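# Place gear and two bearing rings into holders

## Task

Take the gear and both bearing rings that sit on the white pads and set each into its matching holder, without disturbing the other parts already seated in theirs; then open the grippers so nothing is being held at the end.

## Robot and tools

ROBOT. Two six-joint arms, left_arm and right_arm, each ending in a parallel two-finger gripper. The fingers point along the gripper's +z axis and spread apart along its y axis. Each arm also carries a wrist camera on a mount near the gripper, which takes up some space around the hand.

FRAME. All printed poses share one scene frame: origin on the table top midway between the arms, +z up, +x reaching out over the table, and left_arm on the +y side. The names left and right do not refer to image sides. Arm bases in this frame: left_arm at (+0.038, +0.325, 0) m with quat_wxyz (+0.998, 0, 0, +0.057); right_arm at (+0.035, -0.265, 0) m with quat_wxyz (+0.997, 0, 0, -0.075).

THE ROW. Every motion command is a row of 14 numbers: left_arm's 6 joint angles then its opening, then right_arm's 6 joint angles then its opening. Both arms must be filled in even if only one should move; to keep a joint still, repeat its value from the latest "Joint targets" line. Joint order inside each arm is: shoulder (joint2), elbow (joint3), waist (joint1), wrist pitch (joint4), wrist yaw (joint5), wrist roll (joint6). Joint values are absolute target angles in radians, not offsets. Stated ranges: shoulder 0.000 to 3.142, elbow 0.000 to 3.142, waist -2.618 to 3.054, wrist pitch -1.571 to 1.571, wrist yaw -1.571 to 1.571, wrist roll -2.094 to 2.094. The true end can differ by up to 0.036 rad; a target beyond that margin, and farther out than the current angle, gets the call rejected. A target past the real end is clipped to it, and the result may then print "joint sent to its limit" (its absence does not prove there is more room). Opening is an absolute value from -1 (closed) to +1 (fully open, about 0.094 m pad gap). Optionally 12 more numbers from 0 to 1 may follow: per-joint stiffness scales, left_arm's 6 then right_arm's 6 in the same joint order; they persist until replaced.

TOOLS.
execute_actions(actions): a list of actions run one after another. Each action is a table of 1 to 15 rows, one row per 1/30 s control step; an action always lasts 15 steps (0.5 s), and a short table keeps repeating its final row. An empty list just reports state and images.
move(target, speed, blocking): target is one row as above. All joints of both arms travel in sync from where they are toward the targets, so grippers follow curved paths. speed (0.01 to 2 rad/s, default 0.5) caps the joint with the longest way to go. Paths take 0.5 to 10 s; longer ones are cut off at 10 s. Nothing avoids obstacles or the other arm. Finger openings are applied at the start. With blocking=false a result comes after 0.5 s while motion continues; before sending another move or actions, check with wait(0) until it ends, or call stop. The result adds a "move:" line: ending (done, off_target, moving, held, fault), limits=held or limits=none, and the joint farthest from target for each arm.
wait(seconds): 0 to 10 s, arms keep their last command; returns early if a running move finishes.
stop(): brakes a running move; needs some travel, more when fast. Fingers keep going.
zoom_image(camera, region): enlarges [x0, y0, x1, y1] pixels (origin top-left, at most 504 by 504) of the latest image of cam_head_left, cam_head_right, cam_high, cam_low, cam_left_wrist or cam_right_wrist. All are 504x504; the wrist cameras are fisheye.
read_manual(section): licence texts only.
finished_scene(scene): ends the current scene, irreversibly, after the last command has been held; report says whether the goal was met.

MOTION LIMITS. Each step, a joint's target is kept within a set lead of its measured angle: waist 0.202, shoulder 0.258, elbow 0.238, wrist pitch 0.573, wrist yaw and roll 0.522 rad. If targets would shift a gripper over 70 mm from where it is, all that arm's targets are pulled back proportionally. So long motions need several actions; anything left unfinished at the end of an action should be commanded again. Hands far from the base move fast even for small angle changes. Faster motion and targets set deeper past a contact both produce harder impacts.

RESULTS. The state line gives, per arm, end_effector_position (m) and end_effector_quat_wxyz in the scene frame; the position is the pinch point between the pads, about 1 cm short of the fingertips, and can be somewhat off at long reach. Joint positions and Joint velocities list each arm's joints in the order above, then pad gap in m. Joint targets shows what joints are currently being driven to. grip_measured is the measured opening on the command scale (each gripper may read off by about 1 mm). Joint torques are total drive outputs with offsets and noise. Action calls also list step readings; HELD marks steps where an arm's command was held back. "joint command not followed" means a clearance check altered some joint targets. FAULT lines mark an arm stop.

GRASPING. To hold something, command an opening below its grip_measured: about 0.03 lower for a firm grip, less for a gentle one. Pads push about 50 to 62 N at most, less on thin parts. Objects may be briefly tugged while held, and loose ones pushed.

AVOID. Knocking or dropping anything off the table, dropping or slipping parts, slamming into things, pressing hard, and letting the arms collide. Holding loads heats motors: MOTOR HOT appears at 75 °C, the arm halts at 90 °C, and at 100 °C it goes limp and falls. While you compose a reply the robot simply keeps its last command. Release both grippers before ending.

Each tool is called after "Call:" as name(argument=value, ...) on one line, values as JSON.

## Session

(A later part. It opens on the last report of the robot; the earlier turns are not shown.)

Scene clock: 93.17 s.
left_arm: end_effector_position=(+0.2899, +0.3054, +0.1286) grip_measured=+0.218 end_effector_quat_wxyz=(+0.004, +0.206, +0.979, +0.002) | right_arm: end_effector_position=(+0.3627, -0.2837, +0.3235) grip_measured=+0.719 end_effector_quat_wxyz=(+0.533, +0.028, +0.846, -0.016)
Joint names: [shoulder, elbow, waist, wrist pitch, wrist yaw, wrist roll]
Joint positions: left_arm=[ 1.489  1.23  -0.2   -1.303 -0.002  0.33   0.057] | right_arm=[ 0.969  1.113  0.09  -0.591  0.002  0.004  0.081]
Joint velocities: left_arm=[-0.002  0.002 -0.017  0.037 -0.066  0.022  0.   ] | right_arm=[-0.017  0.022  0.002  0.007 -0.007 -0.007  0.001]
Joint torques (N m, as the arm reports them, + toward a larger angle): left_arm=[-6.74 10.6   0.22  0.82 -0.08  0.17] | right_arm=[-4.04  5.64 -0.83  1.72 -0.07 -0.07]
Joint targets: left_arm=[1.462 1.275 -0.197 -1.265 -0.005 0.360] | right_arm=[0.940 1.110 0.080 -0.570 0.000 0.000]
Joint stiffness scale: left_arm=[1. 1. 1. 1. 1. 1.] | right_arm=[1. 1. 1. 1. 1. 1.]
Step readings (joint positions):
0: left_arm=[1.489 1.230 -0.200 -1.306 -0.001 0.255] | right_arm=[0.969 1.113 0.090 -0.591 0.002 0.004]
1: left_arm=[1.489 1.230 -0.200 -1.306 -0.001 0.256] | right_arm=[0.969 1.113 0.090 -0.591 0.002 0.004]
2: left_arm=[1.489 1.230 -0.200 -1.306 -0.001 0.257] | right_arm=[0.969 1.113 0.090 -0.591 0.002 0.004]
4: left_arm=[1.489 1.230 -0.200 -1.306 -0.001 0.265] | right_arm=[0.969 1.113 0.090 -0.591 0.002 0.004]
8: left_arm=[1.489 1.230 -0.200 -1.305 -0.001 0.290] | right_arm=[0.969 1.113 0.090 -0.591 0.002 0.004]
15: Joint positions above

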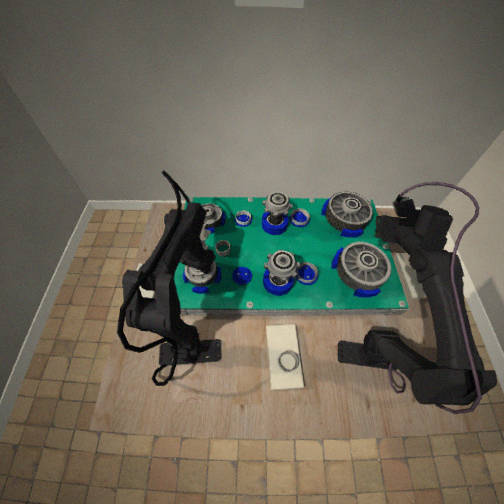

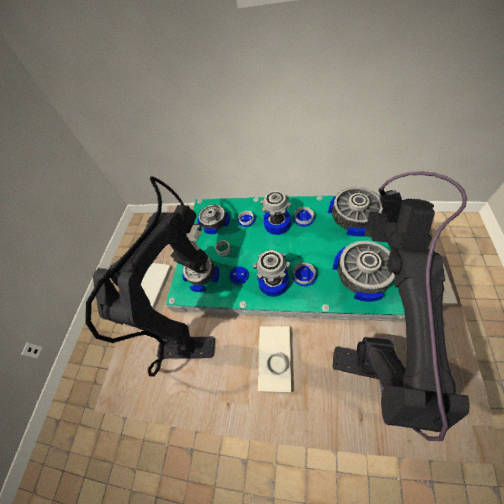

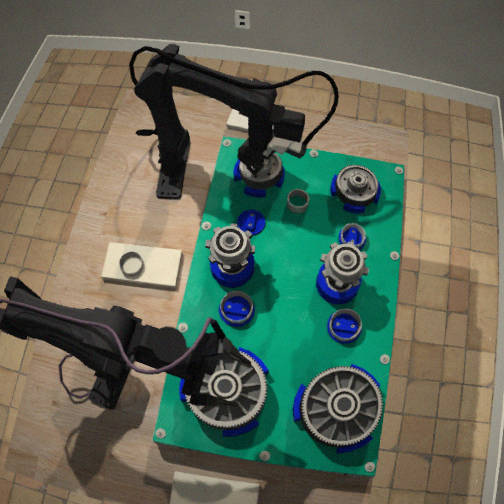

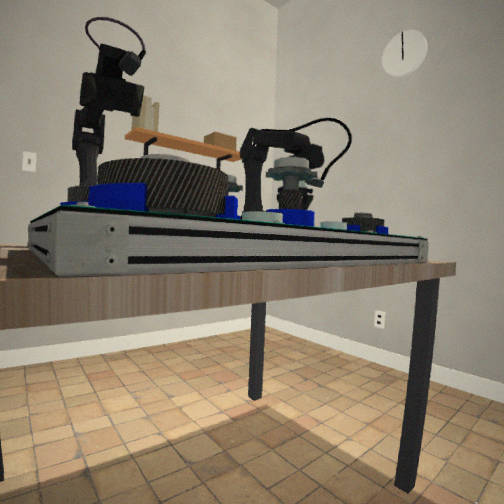

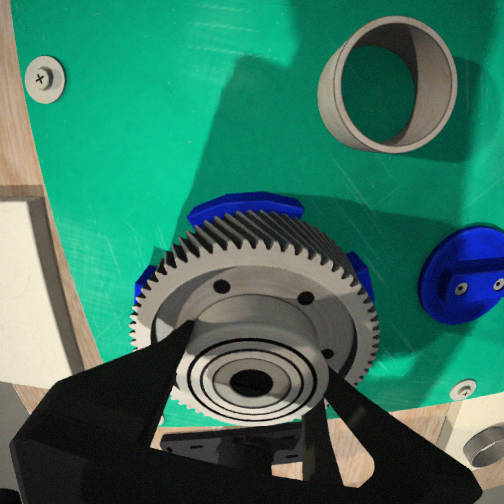

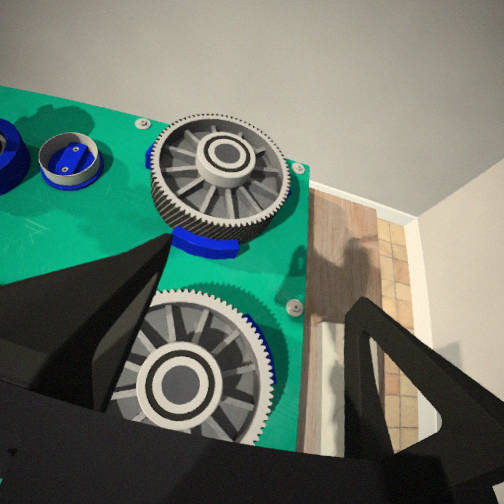

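Call:
execute_actions(actions=[[[1.464,1.275,-0.197,-1.27,-0.008,0.37,0.06,0.94,1.11,0.08,-0.57,0,0,0.72],[1.466,1.275,-0.197,-1.27,-0.008,0.38,0.06,0.94,1.11,0.08,-0.57,0,0,0.72],[1.468,1.275,-0.197,-1.27,-0.008,0.39,0.06,0.94,1.11,0.08,-0.57,0,0,0.72],[1.470,1.275,-0.197,-1.27,-0.008,0.40,0.06,0.94,1.11,0.08,-0.57,0,0,0.72],[1.472,1.275,-0.197,-1.27,-0.008,0.41,0.06,0.94,1.11,0.08,-0.57,0,0,0.72],[1.474,1.275,-0.197,-1.27,-0.008,0.42,0.06,0.94,1.11,0.08,-0.57,0,0,0.72],[1.474,1.275,-0.197,-1.27,-0.008,0.43,0.06,0.94,1.11,0.08,-0.57,0,0,0.72],[1.474,1.275,-0.197,-1.27,-0.008,0.44,0.06,0.94,1.11,0.08,-0.57,0,0,0.72],[1.474,1.275,-0.197,-1.27,-0.008,0.45,0.06,0.94,1.11,0.08,-0.57,0,0,0.72],[1.474,1.275,-0.197,-1.27,-0.008,0.46,0.06,0.94,1.11,0.08,-0.57,0,0,0.72],[1.474,1.275,-0.197,-1.27,-0.008,0.47,0.06,0.94,1.11,0.08,-0.57,0,0,0.72],[1.474,1.275,-0.197,-1.27,-0.008,0.48,0.06,0.94,1.11,0.08,-0.57,0,0,0.72]]])

Scene clock: 94.60 s.
left_arm: end_effector_position=(+0.2901, +0.3059, +0.1286) grip_measured=+0.218 end_effector_quat_wxyz=(+0.004, +0.259, +0.966, +0.003) | right_arm: end_effector_position=(+0.3627, -0.2837, +0.3235) grip_measured=+0.719 end_effector_quat_wxyz=(+0.533, +0.028, +0.846, -0.016)
Joint names: [shoulder, elbow, waist, wrist pitch, wrist yaw, wrist roll]
Joint positions: left_arm=[ 1.489  1.23  -0.2   -1.302 -0.005  0.439  0.057] | right_arm=[ 0.969  1.113  0.09  -0.591  0.002  0.004  0.081]
Joint velocities: left_arm=[ 0.007 -0.017 -0.002 -0.037  0.007  0.139 -0.   ] | right_arm=[-0.007 -0.007  0.012 -0.081 -0.007 -0.022  0.001]
Joint torques (N m, as the arm reports them, + toward a larger angle): left_arm=[-5.92 10.56  0.18  0.76 -0.05  0.22] | right_arm=[-4.09  5.63 -0.85  1.72 -0.07 -0.08]
Joint targets: left_arm=[1.474 1.275 -0.197 -1.270 -0.008 0.480] | right_arm=[0.940 1.110 0.080 -0.570 -0.000 0.000]
Joint stiffness scale: left_arm=[1. 1. 1. 1. 1. 1.] | right_arm=[1. 1. 1. 1. 1. 1.]
Step readings (joint positions):
0: left_arm=[1.489 1.230 -0.200 -1.303 -0.003 0.340] | right_arm=[0.969 1.113 0.090 -0.591 0.002 0.004]
1: left_arm=[1.489 1.230 -0.200 -1.303 -0.003 0.342] | right_arm=[0.969 1.113 0.090 -0.591 0.002 0.004]
2: left_arm=[1.489 1.230 -0.200 -1.303 -0.003 0.345] | right_arm=[0.969 1.113 0.090 -0.591 0.002 0.004]
4: left_arm=[1.489 1.230 -0.200 -1.303 -0.003 0.356] | right_arm=[0.969 1.113 0.090 -0.591 0.002 0.004]
8: left_arm=[1.489 1.230 -0.200 -1.302 -0.003 0.385] | right_arm=[0.969 1.113 0.090 -0.591 0.002 0.004]
15: Joint positions above

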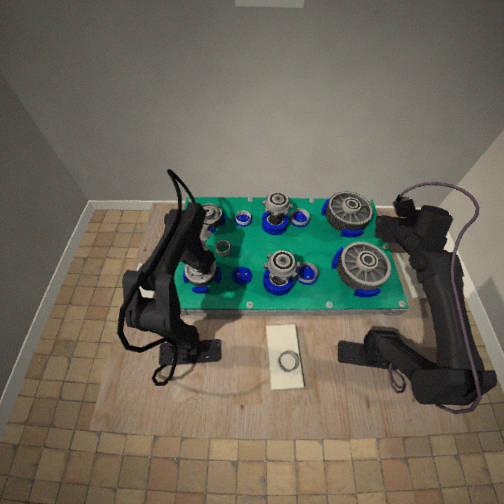

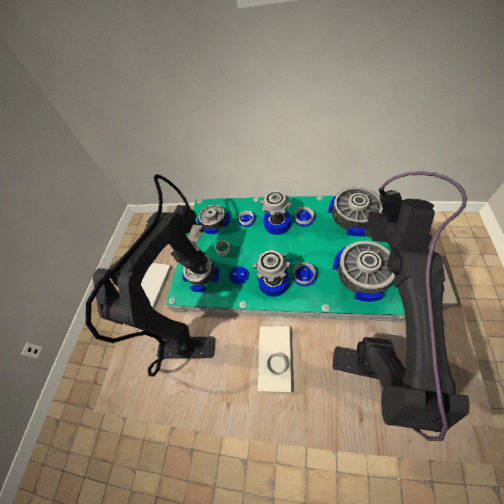

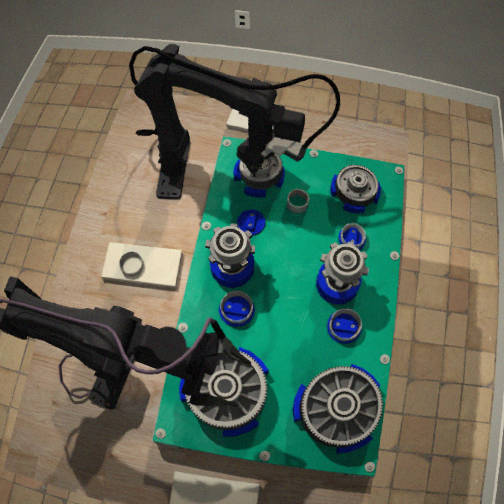

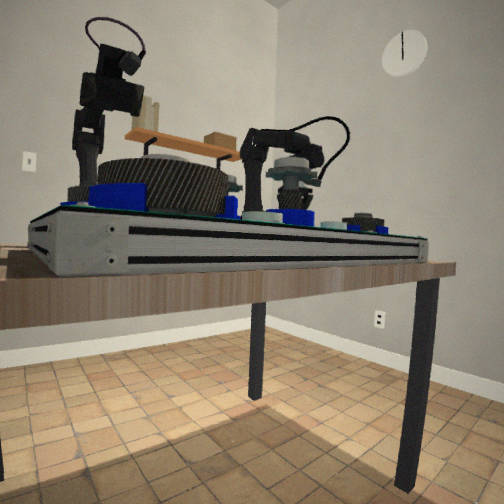

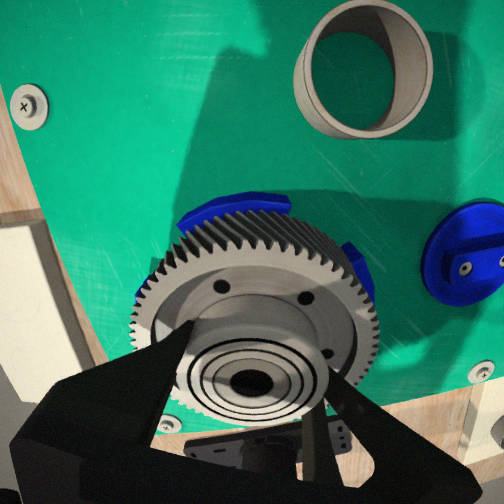

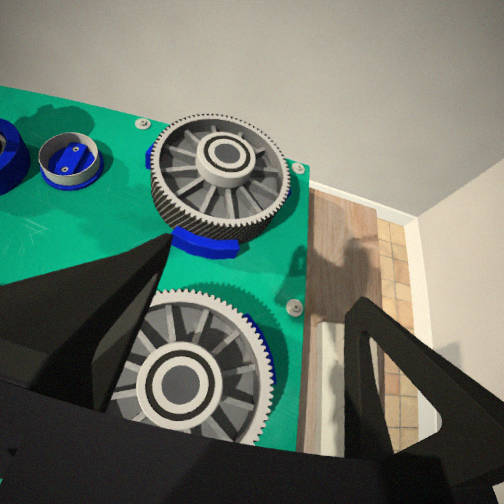

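Call:
execute_actions(actions=[[[1.468,1.275,-0.200,-1.29,-0.003,0.48,0.06,0.94,1.11,0.08,-0.57,0,0,0.72],[1.468,1.275,-0.200,-1.30,-0.003,0.49,0.06,0.94,1.11,0.08,-0.57,0,0,0.72],[1.468,1.275,-0.200,-1.31,-0.003,0.50,0.06,0.94,1.11,0.08,-0.57,0,0,0.72],[1.468,1.275,-0.200,-1.315,-0.003,0.51,0.06,0.94,1.11,0.08,-0.57,0,0,0.72],[1.468,1.275,-0.200,-1.32,-0.003,0.52,0.06,0.94,1.11,0.08,-0.57,0,0,0.72],[1.468,1.275,-0.200,-1.325,-0.003,0.53,0.06,0.94,1.11,0.08,-0.57,0,0,0.72],[1.468,1.275,-0.200,-1.325,-0.003,0.54,0.06,0.94,1.11,0.08,-0.57,0,0,0.72],[1.468,1.275,-0.200,-1.325,-0.003,0.55,0.06,0.94,1.11,0.08,-0.57,0,0,0.72],[1.468,1.275,-0.200,-1.325,-0.003,0.56,0.06,0.94,1.11,0.08,-0.57,0,0,0.72],[1.468,1.275,-0.200,-1.325,-0.003,0.57,0.06,0.94,1.11,0.08,-0.57,0,0,0.72]]])

Scene clock: 95.87 s.
left_arm: end_effector_position=(+0.2877, +0.3069, +0.1286) grip_measured=+0.218 end_effector_quat_wxyz=(-0.001, +0.305, +0.952, +0.005) | right_arm: end_effector_position=(+0.3627, -0.2837, +0.3235) grip_measured=+0.719 end_effector_quat_wxyz=(+0.533, +0.028, +0.846, -0.016)
Joint names: [shoulder, elbow, waist, wrist pitch, wrist yaw, wrist roll]
Joint positions: left_arm=[ 1.489  1.23  -0.2   -1.312 -0.009  0.535  0.057] | right_arm=[ 0.969  1.113  0.09  -0.591  0.002  0.004  0.081]
Joint velocities: left_arm=[-0.007 -0.012 -0.002 -0.022 -0.022  0.037 -0.001] | right_arm=[-0.002  0.002 -0.007 -0.007  0.037  0.022 -0.   ]
Joint torques (N m, as the arm reports them, + toward a larger angle): left_arm=[-6.23 10.62  0.02  0.21  0.03  0.25] | right_arm=[-4.08  5.66 -0.84  1.73 -0.08 -0.07]
Joint targets: left_arm=[1.468 1.275 -0.200 -1.325 -0.003 0.570] | right_arm=[0.940 1.110 0.080 -0.570 0.000 -0.000]
Joint stiffness scale: left_arm=[1. 1. 1. 1. 1. 1.] | right_arm=[1. 1. 1. 1. 1. 1.]
Step readings (joint positions):
0: left_arm=[1.489 1.230 -0.200 -1.302 -0.005 0.456] | right_arm=[0.969 1.113 0.090 -0.591 0.002 0.004]
1: left_arm=[1.489 1.230 -0.200 -1.303 -0.005 0.456] | right_arm=[0.969 1.113 0.090 -0.591 0.002 0.004]
2: left_arm=[1.489 1.230 -0.200 -1.303 -0.005 0.458] | right_arm=[0.969 1.113 0.090 -0.591 0.002 0.004]
4: left_arm=[1.489 1.230 -0.200 -1.304 -0.006 0.466] | right_arm=[0.969 1.113 0.090 -0.591 0.002 0.004]
8: left_arm=[1.489 1.230 -0.200 -1.308 -0.007 0.495] | right_arm=[0.969 1.113 0.090 -0.591 0.002 0.004]
15: Joint positions above

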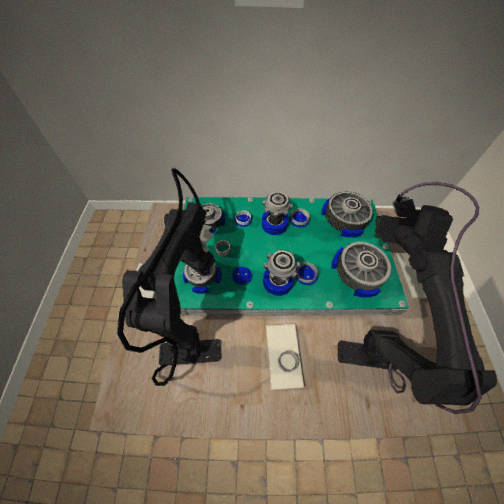

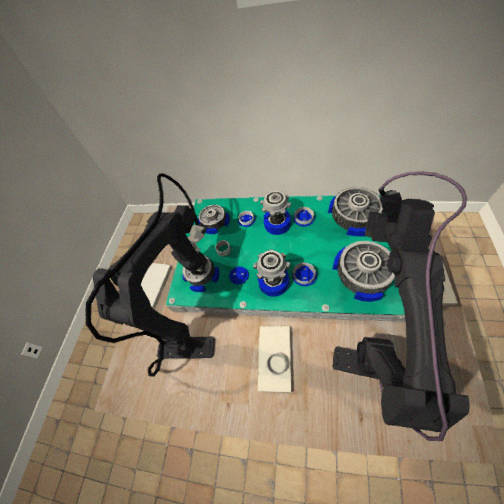

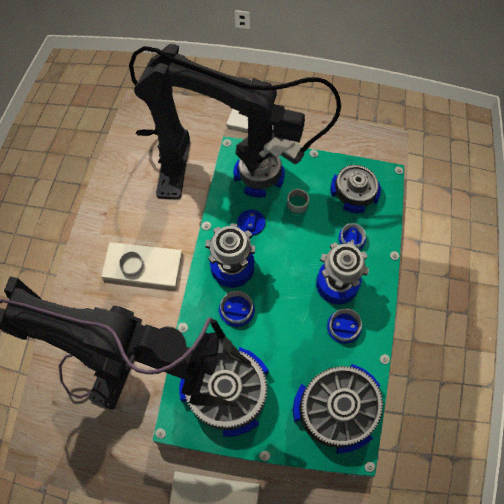

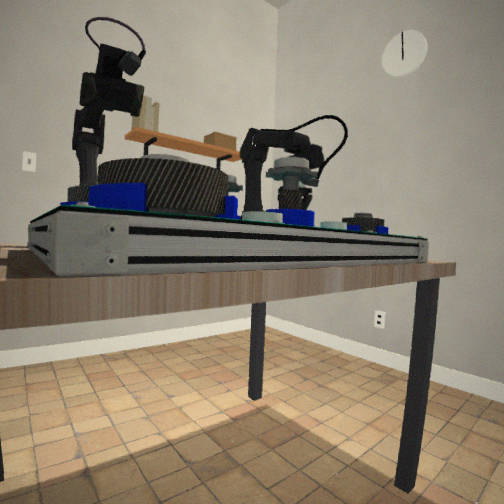

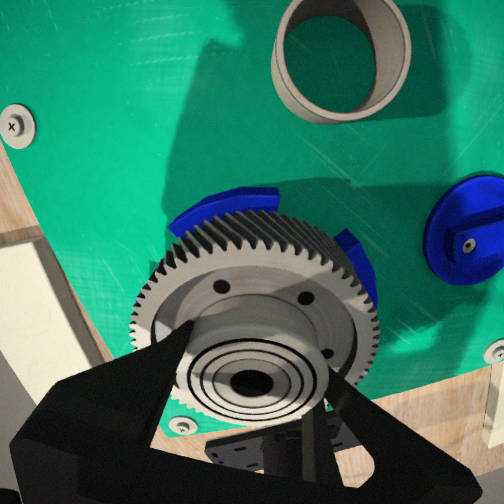

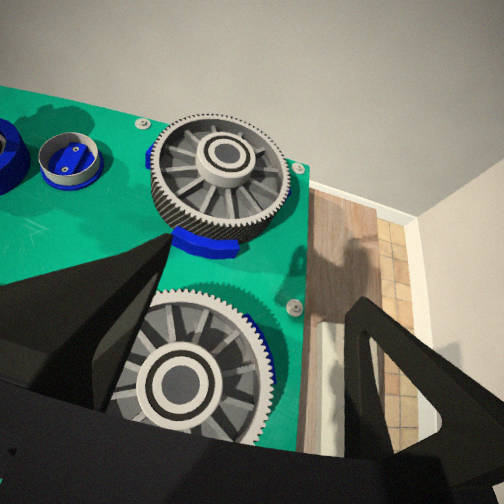

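Call:
zoom_image(camera="cam_left_wrist", region=[150, 170, 400, 330])

Region (150, 170, 400, 330) of cam_left_wrist's 504x504 image, scaled by 2.016, with more detail than that image has; it fills the top 323 rows of this view, and the rest is white.

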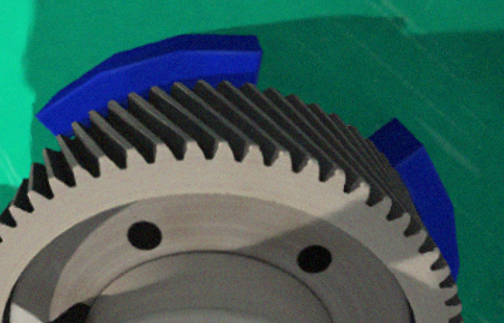

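Call:
execute_actions(actions=[[[1.462,1.275,-0.200,-1.30,0.005,0.53,0.06,0.94,1.11,0.08,-0.57,0,0,0.72],[1.462,1.275,-0.200,-1.295,0.010,0.52,0.06,0.94,1.11,0.08,-0.57,0,0,0.72],[1.462,1.275,-0.200,-1.29,0.015,0.51,0.06,0.94,1.11,0.08,-0.57,0,0,0.72],[1.462,1.275,-0.200,-1.29,0.018,0.50,0.06,0.94,1.11,0.08,-0.57,0,0,0.72],[1.462,1.275,-0.200,-1.29,0.018,0.49,0.06,0.94,1.11,0.08,-0.57,0,0,0.72],[1.462,1.275,-0.200,-1.29,0.018,0.48,0.06,0.94,1.11,0.08,-0.57,0,0,0.72],[1.462,1.275,-0.200,-1.29,0.018,0.47,0.06,0.94,1.11,0.08,-0.57,0,0,0.72],[1.462,1.275,-0.200,-1.29,0.018,0.46,0.06,0.94,1.11,0.08,-0.57,0,0,0.72],[1.462,1.275,-0.200,-1.29,0.018,0.45,0.06,0.94,1.11,0.08,-0.57,0,0,0.72],[1.462,1.275,-0.200,-1.29,0.018,0.44,0.06,0.94,1.11,0.08,-0.57,0,0,0.72],[1.462,1.275,-0.200,-1.29,0.018,0.43,0.06,0.94,1.11,0.08,-0.57,0,0,0.72],[1.462,1.275,-0.200,-1.29,0.018,0.42,0.06,0.94,1.11,0.08,-0.57,0,0,0.72]]])

Scene clock: 97.27 s.
left_arm: end_effector_position=(+0.2908, +0.3057, +0.1286) grip_measured=+0.218 end_effector_quat_wxyz=(+0.006, +0.264, +0.965, +0.003) | right_arm: end_effector_position=(+0.3627, -0.2837, +0.3235) grip_measured=+0.719 end_effector_quat_wxyz=(+0.533, +0.028, +0.846, -0.016)
Joint names: [shoulder, elbow, waist, wrist pitch, wrist yaw, wrist roll]
Joint positions: left_arm=[ 1.489  1.23  -0.2   -1.3   -0.004  0.449  0.057] | right_arm=[ 0.969  1.113  0.09  -0.591  0.002  0.004  0.081]
Joint velocities: left_arm=[-0.012 -0.017 -0.027 -0.007  0.051 -0.154  0.001] | right_arm=[ 0.007 -0.002 -0.022 -0.007 -0.007 -0.022 -0.001]
Joint torques (N m, as the arm reports them, + toward a larger angle): left_arm=[-6.76 10.58 -0.06  0.45  0.17 -0.13] | right_arm=[-4.08  5.62 -0.86  1.73 -0.05 -0.06]
Joint targets: left_arm=[1.462 1.275 -0.200 -1.290 0.018 0.420] | right_arm=[0.940 1.110 0.080 -0.570 -0.000 0.000]
Joint stiffness scale: left_arm=[1. 1. 1. 1. 1. 1.] | right_arm=[1. 1. 1. 1. 1. 1.]
Step readings (joint positions):
0: left_arm=[1.489 1.230 -0.200 -1.313 -0.010 0.545] | right_arm=[0.969 1.113 0.090 -0.591 0.002 0.004]
1: left_arm=[1.489 1.230 -0.200 -1.313 -0.010 0.543] | right_arm=[0.969 1.113 0.090 -0.591 0.002 0.004]
2: left_arm=[1.489 1.230 -0.200 -1.313 -0.010 0.540] | right_arm=[0.969 1.113 0.090 -0.591 0.002 0.004]
4: left_arm=[1.489 1.230 -0.200 -1.311 -0.009 0.531] | right_arm=[0.969 1.113 0.090 -0.591 0.002 0.004]
8: left_arm=[1.489 1.230 -0.200 -1.306 -0.007 0.503] | right_arm=[0.969 1.113 0.090 -0.591 0.002 0.004]
15: Joint positions above

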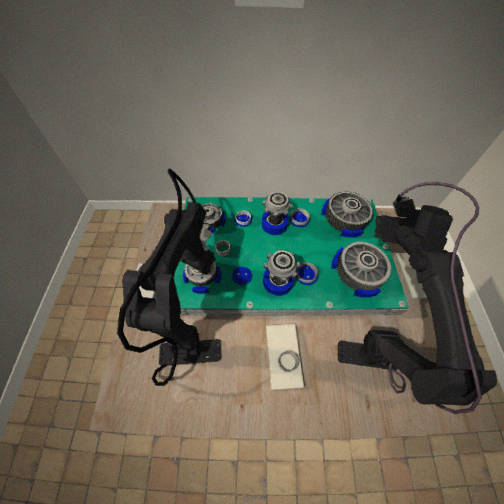

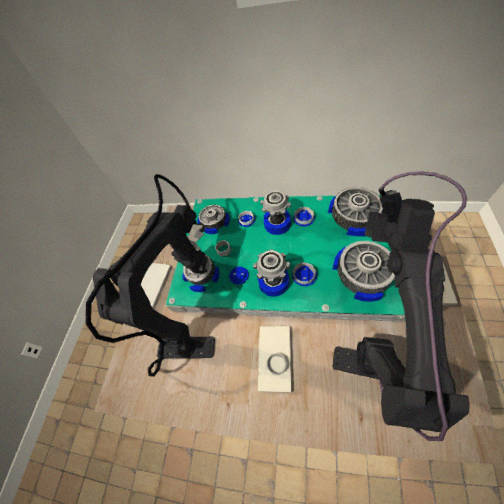

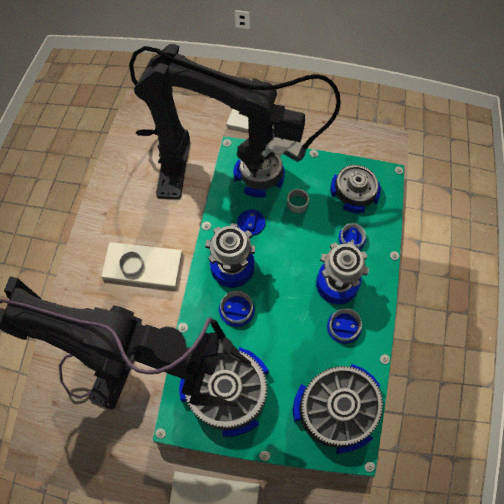

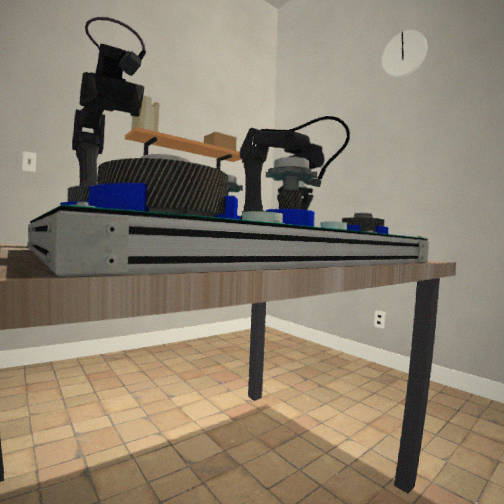

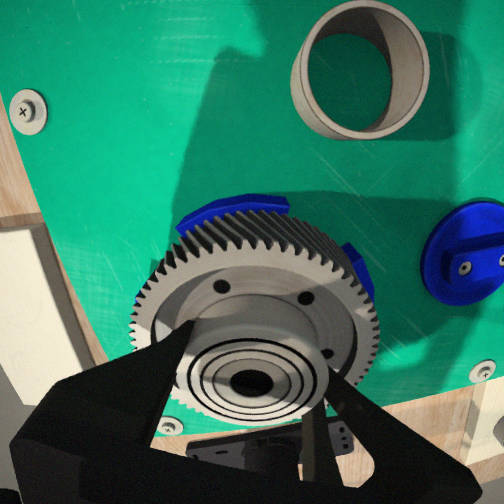

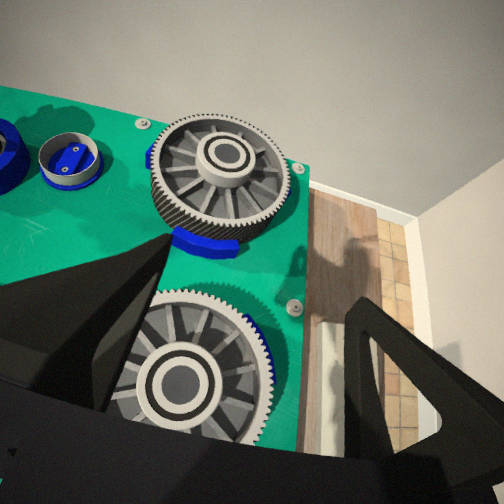

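Call:
execute_actions(actions=[[[1.462,1.275,-0.200,-1.31,0.022,0.41,0.06,0.94,1.11,0.08,-0.57,0,0,0.72],[1.462,1.275,-0.200,-1.32,0.022,0.40,0.06,0.94,1.11,0.08,-0.57,0,0,0.72],[1.462,1.275,-0.200,-1.325,0.022,0.39,0.06,0.94,1.11,0.08,-0.57,0,0,0.72],[1.462,1.275,-0.200,-1.325,0.022,0.38,0.06,0.94,1.11,0.08,-0.57,0,0,0.72],[1.462,1.275,-0.200,-1.325,0.022,0.37,0.06,0.94,1.11,0.08,-0.57,0,0,0.72],[1.462,1.275,-0.200,-1.325,0.022,0.36,0.06,0.94,1.11,0.08,-0.57,0,0,0.72],[1.462,1.275,-0.200,-1.325,0.022,0.35,0.06,0.94,1.11,0.08,-0.57,0,0,0.72],[1.462,1.275,-0.200,-1.325,0.022,0.34,0.06,0.94,1.11,0.08,-0.57,0,0,0.72],[1.462,1.275,-0.200,-1.325,0.022,0.33,0.06,0.94,1.11,0.08,-0.57,0,0,0.72]]])

Scene clock: 99.40 s.
left_arm: end_effector_position=(+0.2900, +0.3054, +0.1286) grip_measured=+0.218 end_effector_quat_wxyz=(+0.005, +0.217, +0.976, +0.002) | right_arm: end_effector_position=(+0.3627, -0.2837, +0.3235) grip_measured=+0.719 end_effector_quat_wxyz=(+0.533, +0.028, +0.846, -0.016)
Joint names: [shoulder, elbow, waist, wrist pitch, wrist yaw, wrist roll]
Joint positions: left_arm=[ 1.489  1.23  -0.2   -1.303 -0.002  0.353  0.057] | right_arm=[ 0.969  1.113  0.09  -0.591  0.002  0.004  0.081]
Joint velocities: left_arm=[ 0.012  0.012 -0.017  0.022  0.037 -0.037 -0.001] | right_arm=[ 0.007 -0.012  0.012  0.095 -0.037  0.066 -0.   ]
Joint torques (N m, as the arm reports them, + toward a larger angle): left_arm=[-6.8  10.57 -0.07  0.11  0.21 -0.15] | right_arm=[-4.1   5.71 -0.84  1.72 -0.06 -0.06]
Joint targets: left_arm=[1.462 1.275 -0.200 -1.325 0.022 0.330] | right_arm=[0.940 1.110 0.080 -0.570 0.000 0.000]
Joint stiffness scale: left_arm=[1. 1. 1. 1. 1. 1.] | right_arm=[1. 1. 1. 1. 1. 1.]
Step readings (joint positions):
0: left_arm=[1.489 1.230 -0.200 -1.298 -0.003 0.435] | right_arm=[0.969 1.113 0.090 -0.591 0.002 0.004]
1: left_arm=[1.489 1.230 -0.200 -1.298 -0.003 0.433] | right_arm=[0.969 1.113 0.090 -0.591 0.002 0.004]
2: left_arm=[1.489 1.230 -0.200 -1.298 -0.003 0.430] | right_arm=[0.969 1.113 0.090 -0.591 0.002 0.004]
4: left_arm=[1.489 1.230 -0.200 -1.299 -0.003 0.420] | right_arm=[0.969 1.113 0.090 -0.591 0.002 0.004]
8: left_arm=[1.489 1.230 -0.200 -1.300 -0.003 0.389] | right_arm=[0.969 1.113 0.090 -0.591 0.002 0.004]
15: Joint positions above

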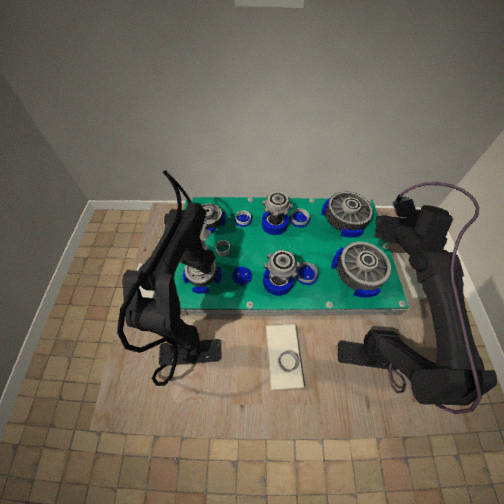

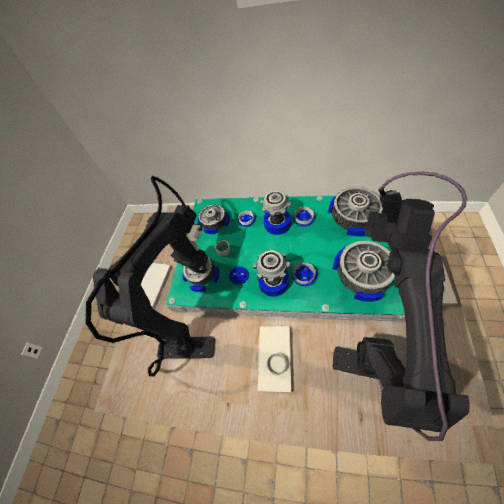

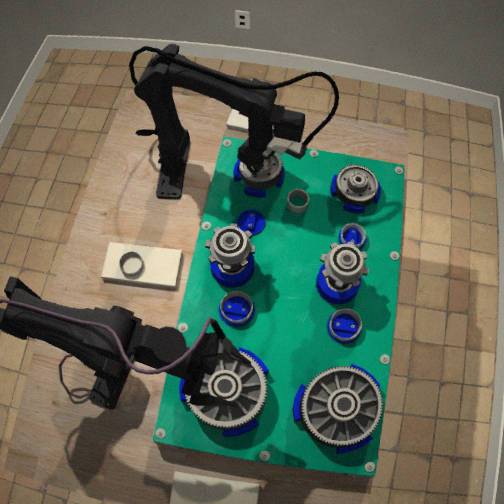

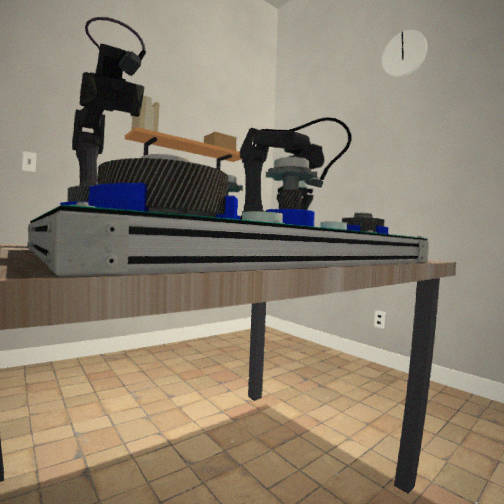

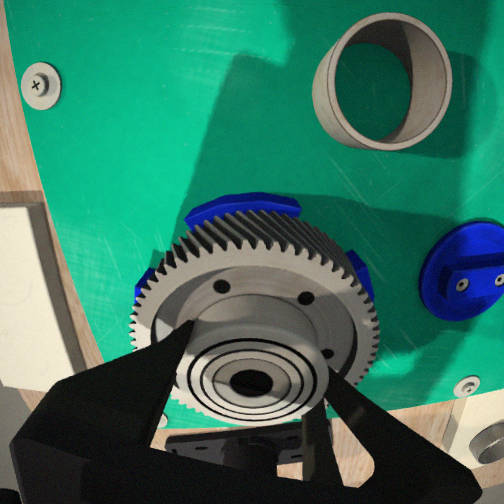

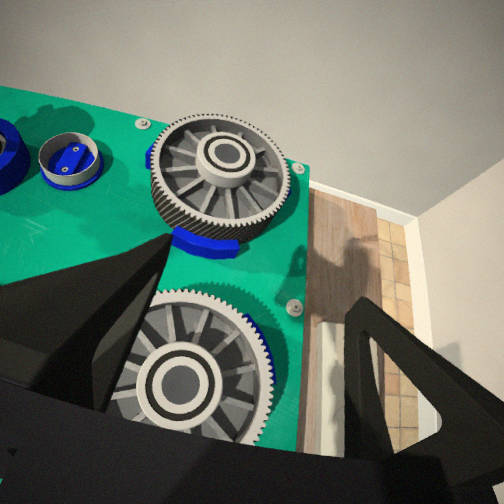

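Call:
execute_actions(actions=[[[1.462,1.275,-0.204,-1.32,0.022,0.32,0.06,0.94,1.11,0.08,-0.57,0,0,0.72],[1.462,1.275,-0.207,-1.32,0.022,0.31,0.06,0.94,1.11,0.08,-0.57,0,0,0.72],[1.462,1.275,-0.209,-1.32,0.022,0.30,0.06,0.94,1.11,0.08,-0.57,0,0,0.72],[1.462,1.275,-0.210,-1.32,0.022,0.29,0.06,0.94,1.11,0.08,-0.57,0,0,0.72],[1.462,1.275,-0.211,-1.32,0.022,0.28,0.06,0.94,1.11,0.08,-0.57,0,0,0.72],[1.462,1.275,-0.212,-1.32,0.022,0.27,0.06,0.94,1.11,0.08,-0.57,0,0,0.72],[1.462,1.275,-0.212,-1.32,0.022,0.26,0.06,0.94,1.11,0.08,-0.57,0,0,0.72],[1.462,1.275,-0.212,-1.32,0.022,0.25,0.06,0.94,1.11,0.08,-0.57,0,0,0.72],[1.462,1.275,-0.212,-1.32,0.022,0.24,0.06,0.94,1.11,0.08,-0.57,0,0,0.72]]])

Scene clock: 100.37 s.
left_arm: end_effector_position=(+0.2884, +0.3052, +0.1286) grip_measured=+0.218 end_effector_quat_wxyz=(+0.001, +0.173, +0.985, +0.000) | right_arm: end_effector_position=(+0.3627, -0.2837, +0.3235) grip_measured=+0.719 end_effector_quat_wxyz=(+0.533, +0.028, +0.846, -0.016)
Joint names: [shoulder, elbow, waist, wrist pitch, wrist yaw, wrist roll]
Joint positions: left_arm=[ 1.489  1.23  -0.2   -1.309 -0.001  0.263  0.057] | right_arm=[ 0.969  1.113  0.09  -0.591  0.002  0.004  0.081]
Joint velocities: left_arm=[-0.017  0.002  0.002 -0.066  0.007 -0.037  0.001] | right_arm=[-0.012  0.017  0.012 -0.007  0.037 -0.037 -0.001]
Joint torques (N m, as the arm reports them, + toward a larger angle): left_arm=[-6.71 10.54 -0.95  0.24  0.19 -0.19] | right_arm=[-4.07  5.7  -0.85  1.72 -0.05 -0.07]
Joint targets: left_arm=[1.462 1.275 -0.212 -1.320 0.022 0.240] | right_arm=[0.940 1.110 0.080 -0.570 -0.000 -0.000]
Joint stiffness scale: left_arm=[1. 1. 1. 1. 1. 1.] | right_arm=[1. 1. 1. 1. 1. 1.]
Step readings (joint positions):
0: left_arm=[1.489 1.230 -0.200 -1.303 -0.002 0.345] | right_arm=[0.969 1.113 0.090 -0.591 0.002 0.004]
1: left_arm=[1.489 1.230 -0.200 -1.303 -0.002 0.343] | right_arm=[0.969 1.113 0.090 -0.591 0.002 0.004]
2: left_arm=[1.489 1.230 -0.200 -1.303 -0.002 0.340] | right_arm=[0.969 1.113 0.090 -0.591 0.002 0.004]
4: left_arm=[1.489 1.230 -0.200 -1.303 -0.002 0.330] | right_arm=[0.969 1.113 0.090 -0.591 0.002 0.004]
8: left_arm=[1.489 1.230 -0.200 -1.305 -0.002 0.300] | right_arm=[0.969 1.113 0.090 -0.591 0.002 0.004]
15: Joint positions above

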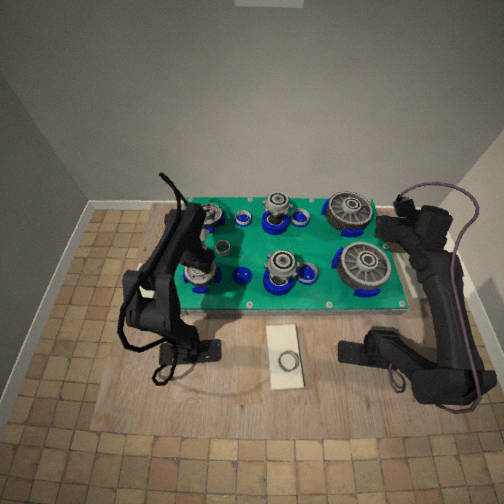

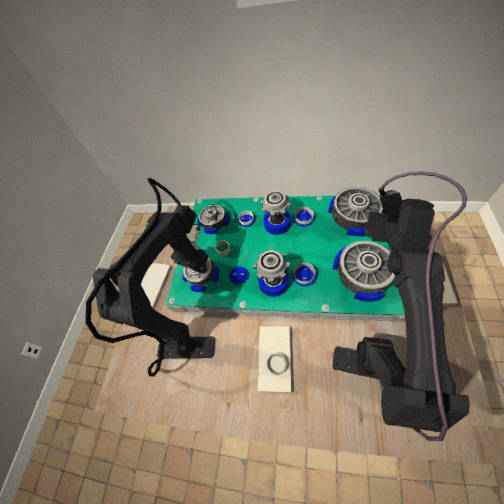

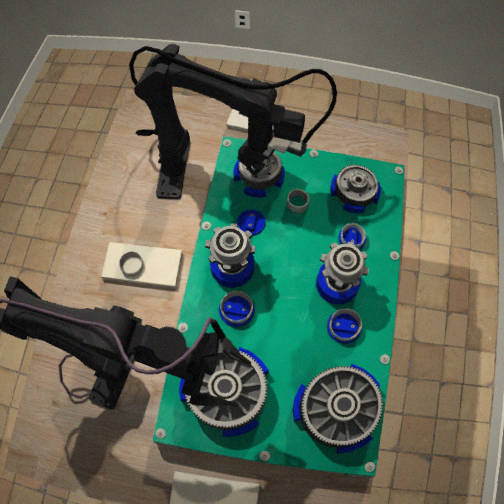

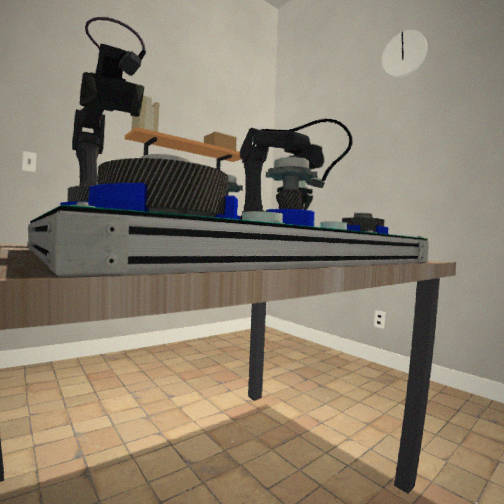

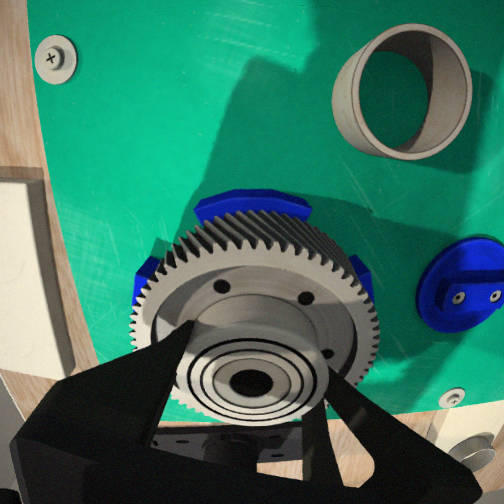

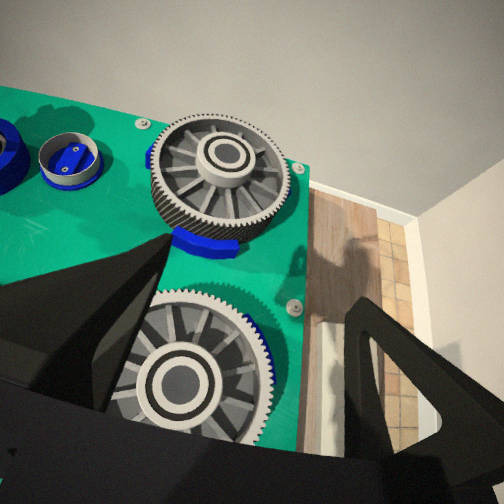

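Call:
zoom_image(camera="cam_high", region=[220, 140, 400, 220])

Call:
zoom_image(camera="cam_head_right", region=[165, 195, 245, 300])

Region (220, 140, 400, 220) of cam_high's 504x504 image, scaled by 2.800, with more detail than that image has.

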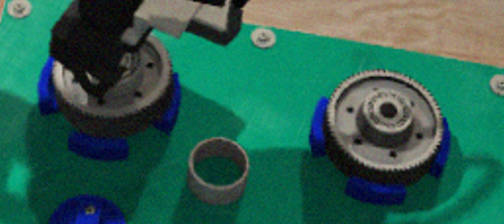

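Region (165, 195, 245, 300) of cam_head_right's 504x504 image, scaled by 4.800, with more detail than that image has; it fills the left 384 columns of this view, and the rest is white.

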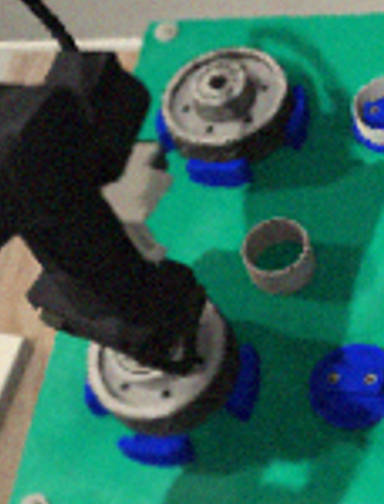

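Call:
execute_actions(actions=[[[1.466,1.275,-0.200,-1.30,0.0,0.27,0.06,0.94,1.11,0.08,-0.57,0,0,0.72],[1.466,1.275,-0.200,-1.295,0.0,0.30,0.06,0.94,1.11,0.08,-0.57,0,0,0.72],[1.466,1.275,-0.200,-1.29,0.0,0.31,0.06,0.94,1.11,0.08,-0.57,0,0,0.72],[1.466,1.275,-0.200,-1.285,0.0,0.31,0.06,0.94,1.11,0.08,-0.57,0,0,0.72],[1.466,1.275,-0.200,-1.282,0.0,0.27,0.06,0.94,1.11,0.08,-0.57,0,0,0.72],[1.466,1.275,-0.200,-1.280,0.0,0.23,0.06,0.94,1.11,0.08,-0.57,0,0,0.72],[1.466,1.275,-0.200,-1.278,0.0,0.22,0.06,0.94,1.11,0.08,-0.57,0,0,0.72],[1.466,1.275,-0.200,-1.276,0.0,0.22,0.06,0.94,1.11,0.08,-0.57,0,0,0.72],[1.466,1.275,-0.200,-1.275,0.0,0.27,0.06,0.94,1.11,0.08,-0.57,0,0,0.72],[1.466,1.275,-0.200,-1.275,0.0,0.31,0.06,0.94,1.11,0.08,-0.57,0,0,0.72],[1.466,1.275,-0.200,-1.275,0.0,0.31,0.06,0.94,1.11,0.08,-0.57,0,0,0.72],[1.466,1.275,-0.200,-1.275,0.0,0.31,0.06,0.94,1.11,0.08,-0.57,0,0,0.72],[1.466,1.275,-0.200,-1.275,0.0,0.27,0.06,0.94,1.11,0.08,-0.57,0,0,0.72],[1.466,1.275,-0.200,-1.275,0.0,0.23,0.06,0.94,1.11,0.08,-0.57,0,0,0.72],[1.466,1.275,-0.200,-1.275,0.0,0.22,0.06,0.94,1.11,0.08,-0.57,0,0,0.72]],[[1.466,1.275,-0.200,-1.275,0.0,0.22,0.06,0.94,1.11,0.08,-0.57,0,0,0.72],[1.466,1.275,-0.200,-1.275,0.0,0.27,0.06,0.94,1.11,0.08,-0.57,0,0,0.72],[1.466,1.275,-0.200,-1.275,0.0,0.31,0.06,0.94,1.11,0.08,-0.57,0,0,0.72],[1.466,1.275,-0.200,-1.275,0.0,0.31,0.06,0.94,1.11,0.08,-0.57,0,0,0.72],[1.466,1.275,-0.200,-1.275,0.0,0.31,0.06,0.94,1.11,0.08,-0.57,0,0,0.72],[1.466,1.275,-0.200,-1.275,0.0,0.27,0.06,0.94,1.11,0.08,-0.57,0,0,0.72],[1.466,1.275,-0.200,-1.275,0.0,0.22,0.06,0.94,1.11,0.08,-0.57,0,0,0.72],[1.466,1.275,-0.200,-1.275,0.0,0.22,0.06,0.94,1.11,0.08,-0.57,0,0,0.72],[1.466,1.275,-0.200,-1.275,0.0,0.22,0.06,0.94,1.11,0.08,-0.57,0,0,0.72],[1.466,1.275,-0.200,-1.275,0.0,0.27,0.06,0.94,1.11,0.08,-0.57,0,0,0.72],[1.466,1.275,-0.200,-1.275,0.0,0.31,0.06,0.94,1.11,0.08,-0.57,0,0,0.72],[1.466,1.275,-0.200,-1.275,0.0,0.31,0.06,0.94,1.11,0.08,-0.57,0,0,0.72],[1.466,1.275,-0.200,-1.275,0.0,0.31,0.06,0.94,1.11,0.08,-0.57,0,0,0.72],[1.466,1.275,-0.200,-1.275,0.0,0.265,0.06,0.94,1.11,0.08,-0.57,0,0,0.72]]])

Scene clock: 103.67 s.
left_arm: end_effector_position=(+0.2892, +0.3054, +0.1286) grip_measured=+0.218 end_effector_quat_wxyz=(+0.003, +0.180, +0.984, +0.001) | right_arm: end_effector_position=(+0.3627, -0.2837, +0.3235) grip_measured=+0.719 end_effector_quat_wxyz=(+0.533, +0.028, +0.846, -0.016)
Joint names: [shoulder, elbow, waist, wrist pitch, wrist yaw, wrist roll]
Joint positions: left_arm=[ 1.489  1.23  -0.2   -1.306 -0.002  0.276  0.057] | right_arm=[ 0.969  1.113  0.09  -0.591  0.002  0.004  0.081]
Joint velocities: left_arm=[-0.017 -0.007 -0.037 -0.037 -0.022 -0.007 -0.   ] | right_arm=[ 0.007 -0.002 -0.007 -0.081  0.007 -0.051  0.   ]
Joint torques (N m, as the arm reports them, + toward a larger angle): left_arm=[-6.37 10.58 -0.02  0.72  0.   -0.14] | right_arm=[-4.08  5.68 -0.91  1.73 -0.06 -0.07]
Joint targets: left_arm=[1.466 1.275 -0.200 -1.275 0.000 0.265] | right_arm=[0.940 1.110 0.080 -0.570 0.000 0.000]
Joint stiffness scale: left_arm=[1. 1. 1. 1. 1. 1.] | right_arm=[1. 1. 1. 1. 1. 1.]
Step readings (joint positions; steps 1 to 15: 1st action; 16 to 30: 2nd action):
0: left_arm=[1.489 1.230 -0.200 -1.310 -0.001 0.256] | right_arm=[0.969 1.113 0.090 -0.591 0.002 0.004]
1: left_arm=[1.489 1.230 -0.200 -1.310 -0.001 0.257] | right_arm=[0.969 1.113 0.090 -0.591 0.002 0.004]
2: left_arm=[1.489 1.230 -0.200 -1.310 -0.001 0.261] | right_arm=[0.969 1.113 0.090 -0.591 0.002 0.004]
4: left_arm=[1.489 1.230 -0.200 -1.308 -0.001 0.274] | right_arm=[0.969 1.113 0.090 -0.591 0.002 0.004]
8: left_arm=[1.489 1.230 -0.200 -1.308 -0.002 0.259] | right_arm=[0.969 1.113 0.090 -0.591 0.002 0.004]
15: left_arm=[1.489 1.230 -0.200 -1.306 -0.002 0.266] | right_arm=[0.969 1.113 0.090 -0.591 0.002 0.004]
16: left_arm=[1.489 1.230 -0.200 -1.306 -0.002 0.260] | right_arm=[0.969 1.113 0.090 -0.591 0.002 0.004]
17: left_arm=[1.489 1.230 -0.200 -1.306 -0.002 0.260] | right_arm=[0.969 1.113 0.090 -0.591 0.002 0.004]
19: left_arm=[1.489 1.230 -0.200 -1.306 -0.002 0.271] | right_arm=[0.969 1.113 0.090 -0.591 0.002 0.004]
23: left_arm=[1.489 1.230 -0.200 -1.306 -0.002 0.264] | right_arm=[0.969 1.113 0.090 -0.591 0.002 0.004]
30: Joint positions above

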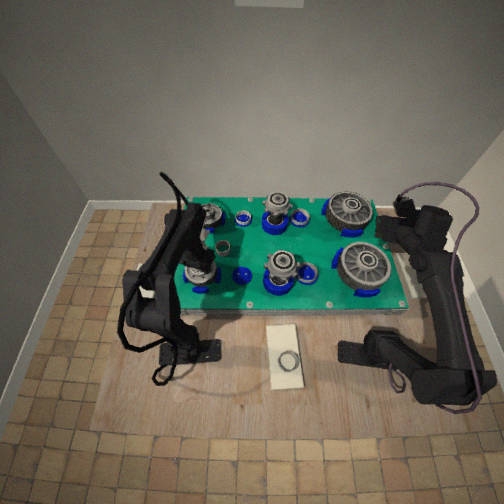

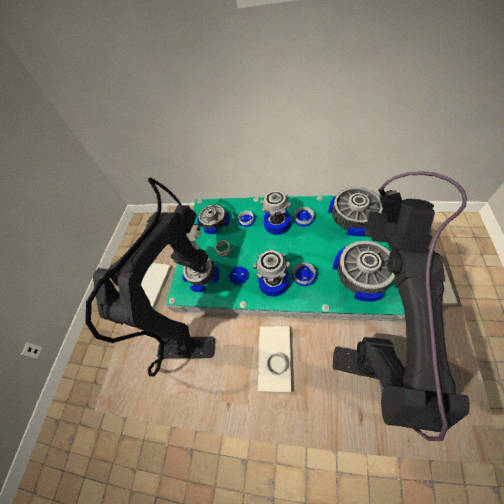

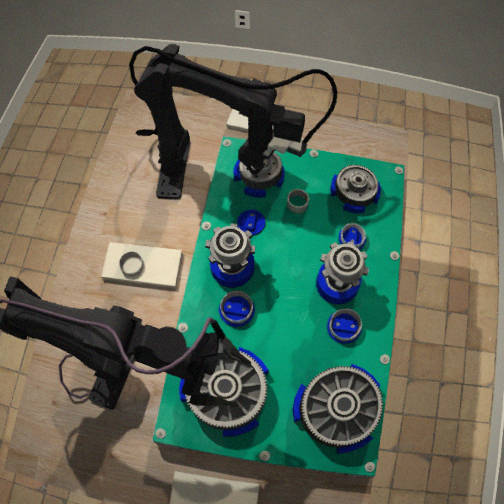

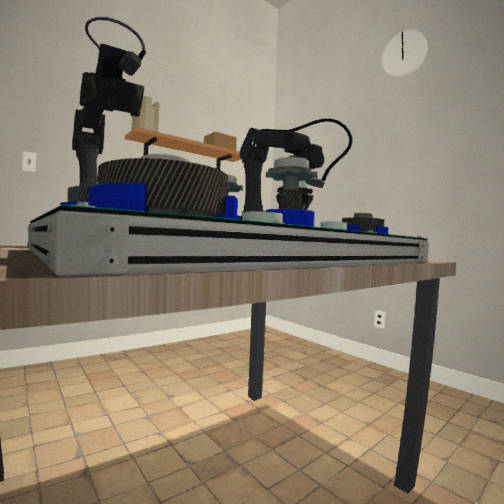

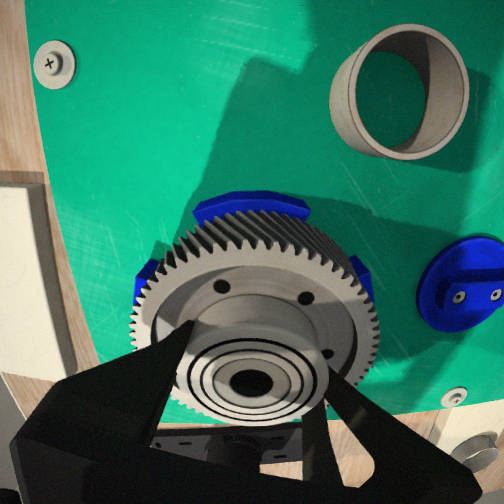

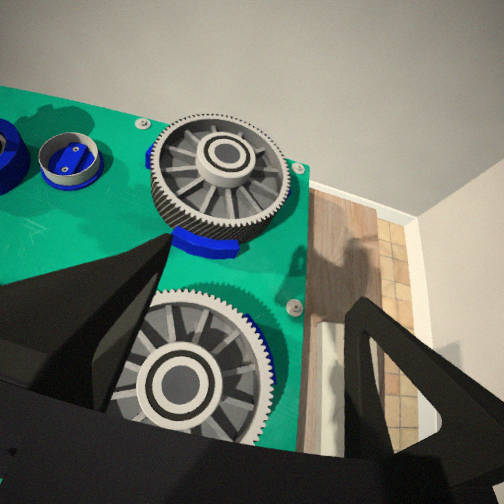

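Call:
zoom_image(camera="cam_left_wrist", region=[120, 180, 390, 320])

Region (120, 180, 390, 320) of cam_left_wrist's 504x504 image, scaled by 1.867, with more detail than that image has; it fills the top 261 rows of this view, and the rest is white.

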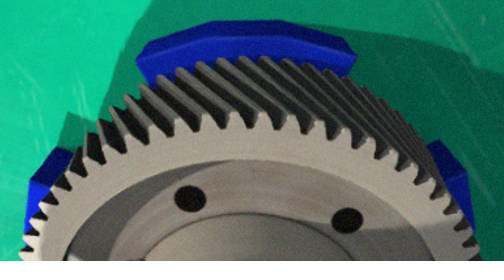

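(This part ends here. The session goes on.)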